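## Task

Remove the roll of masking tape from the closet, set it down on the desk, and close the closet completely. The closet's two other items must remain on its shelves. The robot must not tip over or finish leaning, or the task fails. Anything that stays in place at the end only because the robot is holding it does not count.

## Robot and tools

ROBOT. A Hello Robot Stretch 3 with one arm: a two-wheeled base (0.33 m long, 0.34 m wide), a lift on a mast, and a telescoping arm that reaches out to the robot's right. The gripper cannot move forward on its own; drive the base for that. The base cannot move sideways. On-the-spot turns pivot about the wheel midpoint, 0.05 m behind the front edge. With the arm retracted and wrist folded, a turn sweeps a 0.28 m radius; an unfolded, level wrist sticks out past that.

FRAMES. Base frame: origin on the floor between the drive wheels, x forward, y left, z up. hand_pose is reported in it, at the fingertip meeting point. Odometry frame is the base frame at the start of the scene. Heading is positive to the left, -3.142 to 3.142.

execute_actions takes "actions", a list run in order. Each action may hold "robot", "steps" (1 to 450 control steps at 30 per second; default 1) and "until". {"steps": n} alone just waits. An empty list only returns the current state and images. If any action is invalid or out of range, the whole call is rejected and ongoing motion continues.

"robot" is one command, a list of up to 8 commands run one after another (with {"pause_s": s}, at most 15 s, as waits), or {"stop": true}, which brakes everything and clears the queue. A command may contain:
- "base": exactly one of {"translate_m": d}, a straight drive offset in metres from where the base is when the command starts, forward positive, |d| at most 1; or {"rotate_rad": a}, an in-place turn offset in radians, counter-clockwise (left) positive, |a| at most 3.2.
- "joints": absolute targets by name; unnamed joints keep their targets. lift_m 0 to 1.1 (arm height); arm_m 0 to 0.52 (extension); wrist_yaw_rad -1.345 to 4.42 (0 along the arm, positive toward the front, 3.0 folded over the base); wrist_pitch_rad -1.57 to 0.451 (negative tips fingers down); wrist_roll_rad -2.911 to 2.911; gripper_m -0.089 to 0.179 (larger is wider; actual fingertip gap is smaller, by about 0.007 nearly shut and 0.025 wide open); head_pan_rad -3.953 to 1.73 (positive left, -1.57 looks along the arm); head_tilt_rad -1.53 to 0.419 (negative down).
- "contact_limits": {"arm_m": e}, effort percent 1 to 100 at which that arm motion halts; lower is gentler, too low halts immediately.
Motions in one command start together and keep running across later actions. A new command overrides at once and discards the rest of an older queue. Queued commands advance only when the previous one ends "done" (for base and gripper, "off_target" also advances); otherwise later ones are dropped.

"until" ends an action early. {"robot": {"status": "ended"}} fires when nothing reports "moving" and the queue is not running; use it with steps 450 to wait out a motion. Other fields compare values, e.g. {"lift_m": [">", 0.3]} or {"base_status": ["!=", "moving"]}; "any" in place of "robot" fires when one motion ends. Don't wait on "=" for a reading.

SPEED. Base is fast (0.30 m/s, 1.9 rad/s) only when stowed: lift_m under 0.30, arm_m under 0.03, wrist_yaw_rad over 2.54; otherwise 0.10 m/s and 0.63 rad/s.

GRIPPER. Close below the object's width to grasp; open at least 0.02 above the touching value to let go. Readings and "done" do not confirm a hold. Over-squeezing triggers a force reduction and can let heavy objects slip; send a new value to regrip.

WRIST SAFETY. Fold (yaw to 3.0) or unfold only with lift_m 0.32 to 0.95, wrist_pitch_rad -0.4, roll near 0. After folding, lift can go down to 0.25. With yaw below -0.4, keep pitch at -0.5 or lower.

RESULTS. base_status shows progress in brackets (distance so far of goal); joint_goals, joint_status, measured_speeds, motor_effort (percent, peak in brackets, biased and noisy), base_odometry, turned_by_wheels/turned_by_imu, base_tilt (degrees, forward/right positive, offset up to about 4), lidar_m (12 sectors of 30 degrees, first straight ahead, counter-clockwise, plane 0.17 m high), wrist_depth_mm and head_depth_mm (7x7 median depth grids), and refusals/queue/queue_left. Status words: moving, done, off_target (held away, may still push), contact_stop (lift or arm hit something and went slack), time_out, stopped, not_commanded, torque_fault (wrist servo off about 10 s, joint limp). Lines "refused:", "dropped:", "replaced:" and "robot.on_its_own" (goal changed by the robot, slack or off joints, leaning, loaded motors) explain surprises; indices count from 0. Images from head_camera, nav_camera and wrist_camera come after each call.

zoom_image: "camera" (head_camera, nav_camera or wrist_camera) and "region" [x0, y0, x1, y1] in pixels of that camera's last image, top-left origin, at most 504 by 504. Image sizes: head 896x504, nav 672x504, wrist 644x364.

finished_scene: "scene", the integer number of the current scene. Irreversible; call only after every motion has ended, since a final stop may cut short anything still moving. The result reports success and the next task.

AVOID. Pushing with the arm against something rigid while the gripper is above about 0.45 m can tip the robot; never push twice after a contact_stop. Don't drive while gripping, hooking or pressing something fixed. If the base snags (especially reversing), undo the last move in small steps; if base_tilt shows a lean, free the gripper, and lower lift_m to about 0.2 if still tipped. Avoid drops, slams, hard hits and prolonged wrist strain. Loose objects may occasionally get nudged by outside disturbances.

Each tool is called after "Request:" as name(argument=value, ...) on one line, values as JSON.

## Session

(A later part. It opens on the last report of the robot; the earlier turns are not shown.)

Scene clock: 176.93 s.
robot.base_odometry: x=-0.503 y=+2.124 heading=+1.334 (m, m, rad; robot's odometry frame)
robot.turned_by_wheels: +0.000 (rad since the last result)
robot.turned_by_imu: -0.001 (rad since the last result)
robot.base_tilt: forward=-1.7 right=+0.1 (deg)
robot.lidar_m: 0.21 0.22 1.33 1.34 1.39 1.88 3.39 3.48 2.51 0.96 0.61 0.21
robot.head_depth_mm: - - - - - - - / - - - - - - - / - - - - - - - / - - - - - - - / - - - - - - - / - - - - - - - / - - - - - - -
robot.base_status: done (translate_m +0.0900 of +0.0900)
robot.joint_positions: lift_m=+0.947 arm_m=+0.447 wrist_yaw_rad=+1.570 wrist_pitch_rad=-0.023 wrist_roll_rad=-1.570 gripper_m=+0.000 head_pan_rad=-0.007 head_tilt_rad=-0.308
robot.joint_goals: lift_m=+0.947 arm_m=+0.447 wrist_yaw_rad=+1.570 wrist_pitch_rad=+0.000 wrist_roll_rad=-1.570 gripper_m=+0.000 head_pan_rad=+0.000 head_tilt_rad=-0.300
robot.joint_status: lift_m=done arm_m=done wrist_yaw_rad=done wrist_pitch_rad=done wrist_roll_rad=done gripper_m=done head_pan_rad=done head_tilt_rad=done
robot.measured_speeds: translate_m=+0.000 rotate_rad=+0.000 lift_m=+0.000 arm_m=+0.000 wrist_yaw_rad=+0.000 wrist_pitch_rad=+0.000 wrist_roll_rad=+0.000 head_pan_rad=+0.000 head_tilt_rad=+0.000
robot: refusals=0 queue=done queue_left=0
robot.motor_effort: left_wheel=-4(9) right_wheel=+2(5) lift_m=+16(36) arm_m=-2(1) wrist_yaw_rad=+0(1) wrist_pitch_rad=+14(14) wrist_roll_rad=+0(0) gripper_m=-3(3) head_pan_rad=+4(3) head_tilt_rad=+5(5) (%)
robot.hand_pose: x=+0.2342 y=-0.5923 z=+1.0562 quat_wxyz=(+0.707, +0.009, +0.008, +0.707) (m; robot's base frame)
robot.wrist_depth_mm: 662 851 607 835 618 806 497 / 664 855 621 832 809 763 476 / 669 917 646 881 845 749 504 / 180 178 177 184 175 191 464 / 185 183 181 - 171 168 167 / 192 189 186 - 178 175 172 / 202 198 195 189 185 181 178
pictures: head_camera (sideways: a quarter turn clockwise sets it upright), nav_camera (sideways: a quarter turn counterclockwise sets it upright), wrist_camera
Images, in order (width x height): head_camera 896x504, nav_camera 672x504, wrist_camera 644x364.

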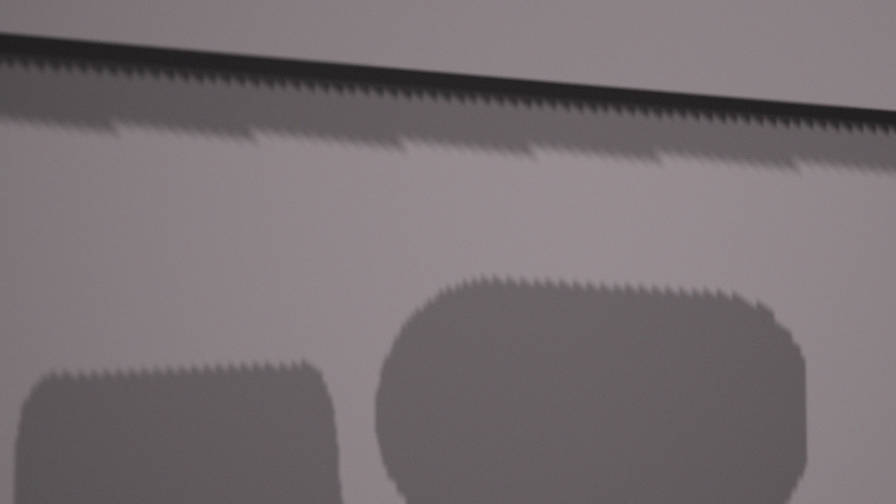

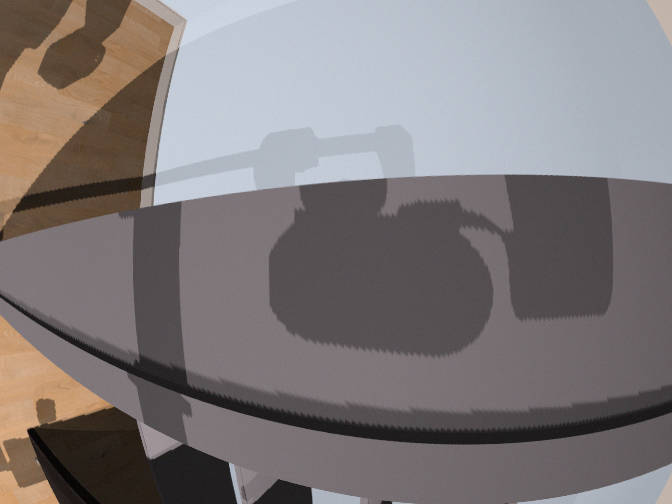

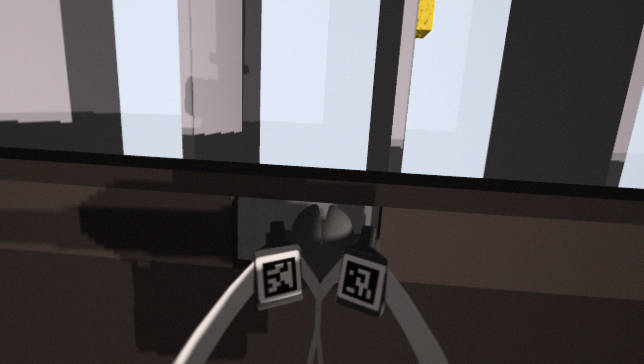

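Request:
execute_actions(actions=[{"robot":{"base":{"translate_m":0.004}},"steps":100,"until":{"robot":{"status":"ended"}}},{"robot":{"joints":{"arm_m":0.0}},"steps":450,"until":{"robot":{"status":"ended"}}}])

Scene clock: 182.77 s.
robot.base_odometry: x=-0.502 y=+2.127 heading=+1.333 (m, m, rad; robot's odometry frame)
robot.turned_by_wheels: +0.000 (rad since the last result)
robot.turned_by_imu: -0.016 (rad since the last result)
robot.base_tilt: forward=-1.7 right=+0.0 (deg)
robot.lidar_m: 0.21 0.22 1.31 1.34 1.38 1.86 3.38 3.52 2.53 1.20 0.34 0.21
robot.head_depth_mm: - - - - - - - / - - - - - - - / - - - - - - - / - - - - - - - / - - - - - - - / - - - - - - - / - - - - - - -
robot.base_status: done (translate_m +0.0040 of +0.0040)
robot.joint_positions: lift_m=+0.947 arm_m=+0.001 wrist_yaw_rad=+1.430 wrist_pitch_rad=-0.025 wrist_roll_rad=-1.570 gripper_m=+0.000 head_pan_rad=-0.007 head_tilt_rad=-0.308
robot.joint_goals: lift_m=+0.947 arm_m=+0.000 wrist_yaw_rad=+1.449 wrist_pitch_rad=+0.000 wrist_roll_rad=-1.570 gripper_m=+0.000 head_pan_rad=+0.000 head_tilt_rad=-0.300
robot.joint_status: lift_m=done arm_m=done wrist_yaw_rad=done wrist_pitch_rad=done wrist_roll_rad=done gripper_m=done head_pan_rad=done head_tilt_rad=done
robot.measured_speeds: translate_m=+0.000 rotate_rad=+0.000 lift_m=+0.000 arm_m=+0.000 wrist_yaw_rad=+0.000 wrist_pitch_rad=+0.000 wrist_roll_rad=+0.000 head_pan_rad=+0.000 head_tilt_rad=+0.000
robot: refusals=0 queue=done queue_left=0
robot.on_its_own: wrist_yaw_rad is held at +1.449, not at your +1.570, by its stall guard, which is not easing now; wrist_yaw_rad is at rest, and its effort (+17) is outside its rest range (-12 to +12)
robot.motor_effort: left_wheel=-2(34) right_wheel=+10(25) lift_m=+16(16) arm_m=-3(8) wrist_yaw_rad=+17(55) wrist_pitch_rad=+15(15) wrist_roll_rad=+0(0) gripper_m=-2(3) head_pan_rad=+4(4) head_tilt_rad=+5(5) (%)
robot.hand_pose: x=+0.2317 y=-0.1819 z=+1.0559 quat_wxyz=(+0.755, +0.010, +0.008, +0.656) (m; robot's base frame)
robot.wrist_depth_mm: 114 113 110 108 106 104 102 / 626 836 462 128 125 110 108 / 641 924 640 876 864 765 490 / 176 172 173 168 172 178 185 / 187 182 183 - 170 166 161 / 202 195 191 - 179 177 171 / 219 212 206 199 196 190 186
pictures: head_camera (sideways: a quarter turn clockwise sets it upright), nav_camera (sideways: a quarter turn counterclockwise sets it upright), wrist_camera
Images, in order (width x height): head_camera 896x504, nav_camera 672x504, wrist_camera 644x364.

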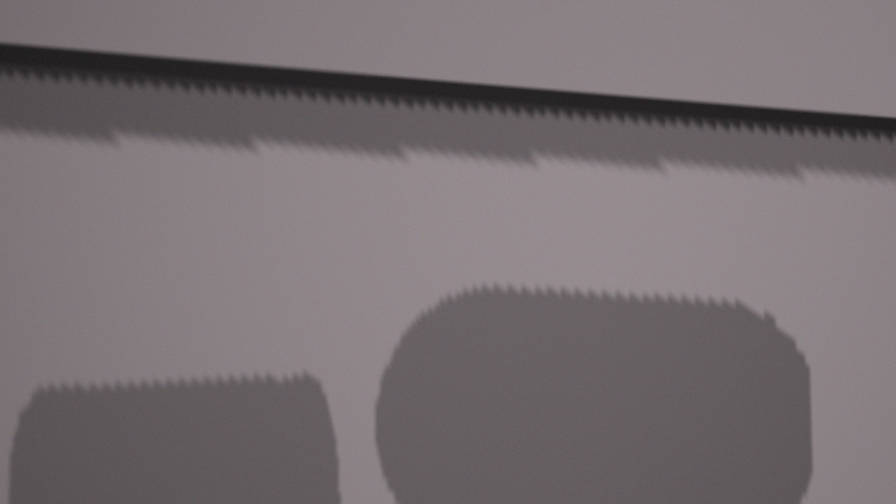

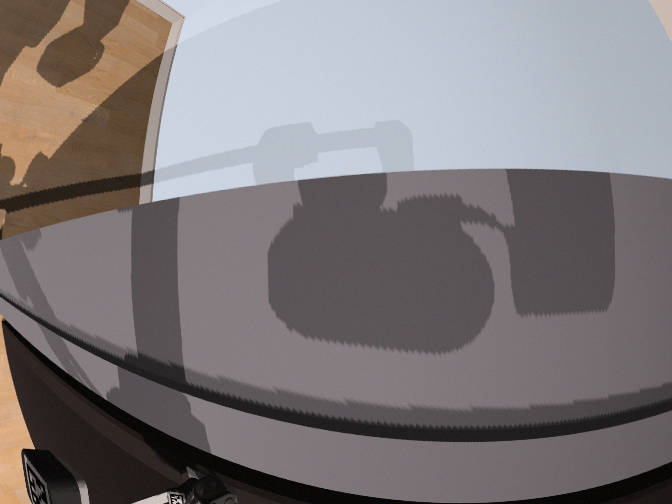

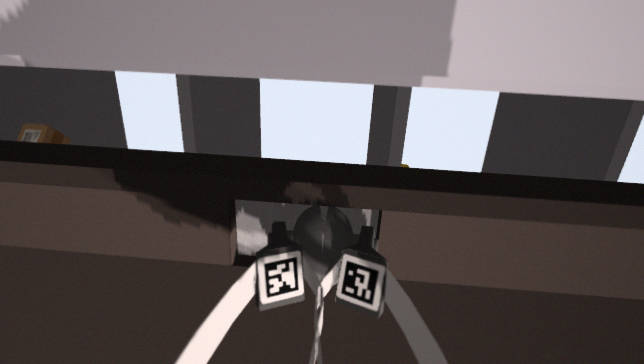

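Request:
execute_actions(actions=[{"robot":{"joints":{"wrist_yaw_rad":1.85}},"steps":150,"until":{"robot":{"status":"ended"}}}])

Scene clock: 185.20 s.
robot.base_odometry: x=-0.502 y=+2.127 heading=+1.334 (m, m, rad; robot's odometry frame)
robot.turned_by_wheels: +0.000 (rad since the last result)
robot.turned_by_imu: -0.262 (rad since the last result)
robot.base_tilt: forward=-1.7 right=-0.1 (deg)
robot.lidar_m: 0.18 0.18 0.21 1.35 1.35 1.54 2.61 3.45 2.85 2.42 0.43 0.24
robot.head_depth_mm: - - - - - - - / - - - - - - - / - - - - - - - / - - - - - - - / - - - - - - - / - - - - - - - / - - - - - - -
robot.base_status: done (translate_m +0.0040 of +0.0040)
robot.joint_positions: lift_m=+0.947 arm_m=+0.001 wrist_yaw_rad=+1.852 wrist_pitch_rad=-0.025 wrist_roll_rad=-1.570 gripper_m=+0.000 head_pan_rad=-0.007 head_tilt_rad=-0.306
robot.joint_goals: lift_m=+0.947 arm_m=+0.000 wrist_yaw_rad=+1.850 wrist_pitch_rad=+0.000 wrist_roll_rad=-1.570 gripper_m=+0.000 head_pan_rad=+0.000 head_tilt_rad=-0.300
robot.joint_status: lift_m=done arm_m=done wrist_yaw_rad=done wrist_pitch_rad=done wrist_roll_rad=done gripper_m=done head_pan_rad=done head_tilt_rad=done
robot.measured_speeds: translate_m=+0.000 rotate_rad=+0.000 lift_m=+0.000 arm_m=+0.000 wrist_yaw_rad=+0.000 wrist_pitch_rad=+0.000 wrist_roll_rad=+0.000 head_pan_rad=+0.000 head_tilt_rad=+0.000
robot: refusals=0 queue=done queue_left=0
robot.motor_effort: left_wheel=+1(65) right_wheel=+3(20) lift_m=+16(16) arm_m=-2(3) wrist_yaw_rad=-2(92) wrist_pitch_rad=+15(17) wrist_roll_rad=+0(0) gripper_m=-3(4) head_pan_rad=+4(4) head_tilt_rad=+3(5) (%)
robot.hand_pose: x=+0.2241 y=-0.0749 z=+1.0558 quat_wxyz=(+0.601, +0.008, +0.010, +0.799) (m; robot's base frame)
robot.wrist_depth_mm: 142 139 139 135 134 132 129 / 134 132 130 127 125 123 122 / 139 136 134 132 129 126 124 / 177 176 172 150 133 131 128 / 184 182 181 - 171 167 165 / 191 188 185 - 176 175 172 / 200 196 191 188 183 181 176
pictures: head_camera (sideways: a quarter turn clockwise sets it upright), nav_camera (sideways: a quarter turn counterclockwise sets it upright), wrist_camera
Images, in order (width x height): head_camera 896x504, nav_camera 672x504, wrist_camera 644x364.

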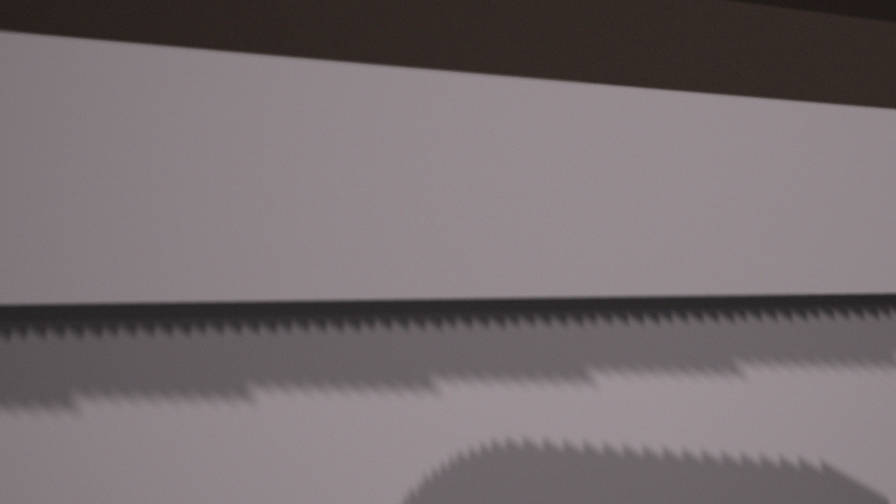

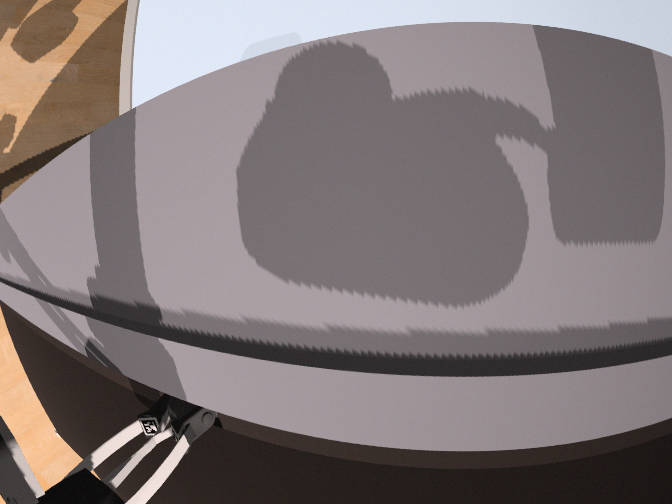

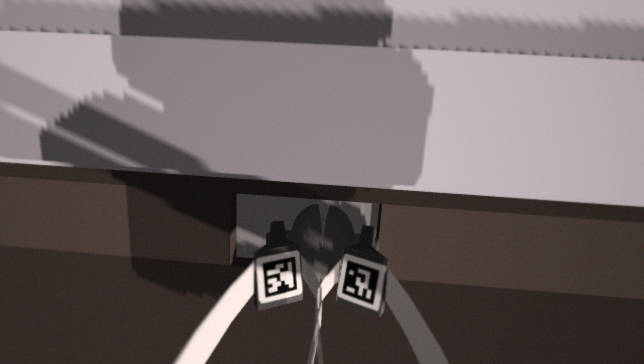

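Request:
execute_actions(actions=[{"robot":{"base":{"translate_m":-0.12},"joints":{"arm_m":0.03}},"steps":300,"until":{"robot":{"status":"ended"}}}])

Scene clock: 188.23 s.
robot.base_odometry: x=-0.530 y=+2.011 heading=+1.334 (m, m, rad; robot's odometry frame)
robot.turned_by_wheels: +0.000 (rad since the last result)
robot.turned_by_imu: -0.001 (rad since the last result)
robot.base_tilt: forward=-1.6 right=+0.0 (deg)
robot.lidar_m: 0.30 0.30 1.18 1.32 1.32 1.50 2.54 3.33 2.88 2.45 0.67 0.37
robot.head_depth_mm: - 288 305 324 346 372 401 / - 282 294 312 333 359 382 / - - - - 287 304 326 / - - - - - 289 309 / - - - - 283 294 313 / - - - - - 285 300 / - - - - - - 290
robot.base_status: done (translate_m -0.1200 of -0.1200)
robot.joint_positions: lift_m=+0.947 arm_m=+0.030 wrist_yaw_rad=+1.851 wrist_pitch_rad=-0.024 wrist_roll_rad=-1.570 gripper_m=+0.000 head_pan_rad=-0.007 head_tilt_rad=-0.306
robot.joint_goals: lift_m=+0.947 arm_m=+0.030 wrist_yaw_rad=+1.850 wrist_pitch_rad=+0.000 wrist_roll_rad=-1.570 gripper_m=+0.000 head_pan_rad=+0.000 head_tilt_rad=-0.300
robot.joint_status: lift_m=done arm_m=done wrist_yaw_rad=done wrist_pitch_rad=done wrist_roll_rad=done gripper_m=done head_pan_rad=done head_tilt_rad=done
robot.measured_speeds: translate_m=+0.000 rotate_rad=+0.000 lift_m=+0.000 arm_m=+0.000 wrist_yaw_rad=+0.000 wrist_pitch_rad=+0.000 wrist_roll_rad=+0.000 head_pan_rad=+0.000 head_tilt_rad=+0.000
robot: refusals=0 queue=done queue_left=0
robot.motor_effort: left_wheel=+0(9) right_wheel=+0(3) lift_m=+16(16) arm_m=+3(1) wrist_yaw_rad=-1(1) wrist_pitch_rad=+14(14) wrist_roll_rad=+0(0) gripper_m=-3(3) head_pan_rad=+4(4) head_tilt_rad=+4(3) (%)
robot.hand_pose: x=+0.2242 y=-0.1037 z=+1.0559 quat_wxyz=(+0.601, +0.008, +0.010, +0.799) (m; robot's base frame)
robot.wrist_depth_mm: 262 260 255 250 250 241 239 / 261 259 259 255 252 248 243 / 267 263 256 253 249 242 240 / 312 308 300 303 289 286 277 / 322 317 310 304 301 292 288 / 333 331 320 - 308 303 297 / 352 343 334 326 318 315 310
pictures: head_camera (sideways: a quarter turn clockwise sets it upright), nav_camera (sideways: a quarter turn counterclockwise sets it upright), wrist_camera
Images, in order (width x height): head_camera 896x504, nav_camera 672x504, wrist_camera 644x364.

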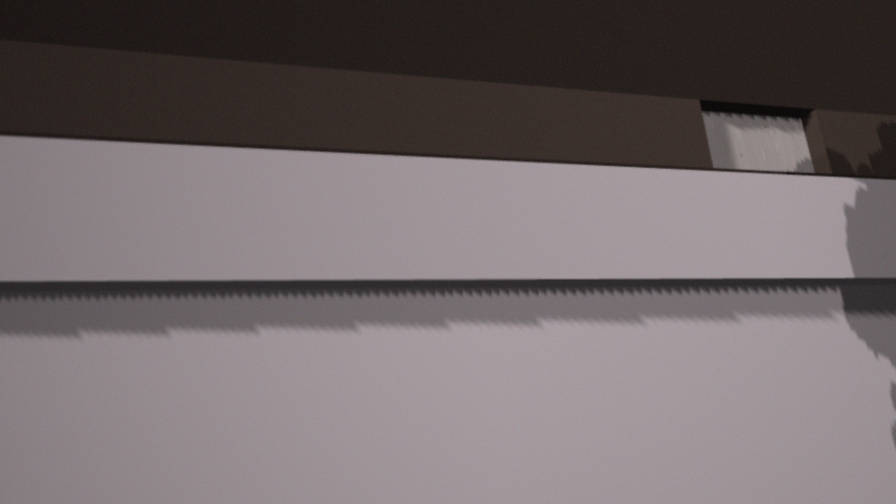

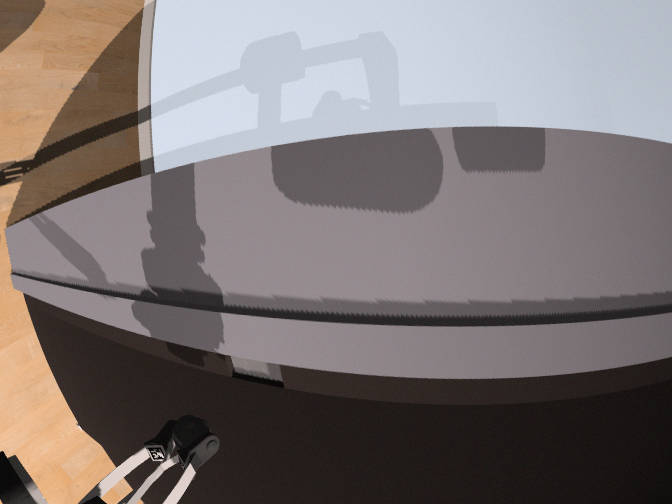

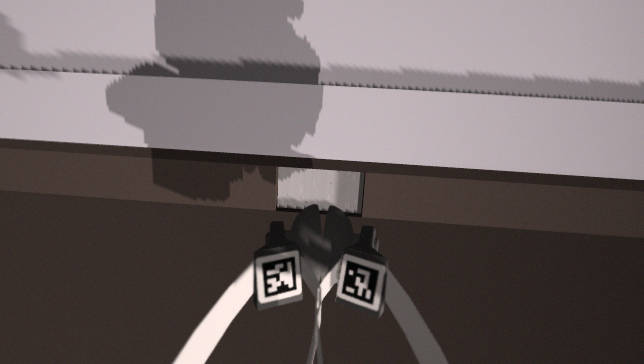

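Closed.

Request:
finished_scene(scene=2)

The scene is finished: the task was done.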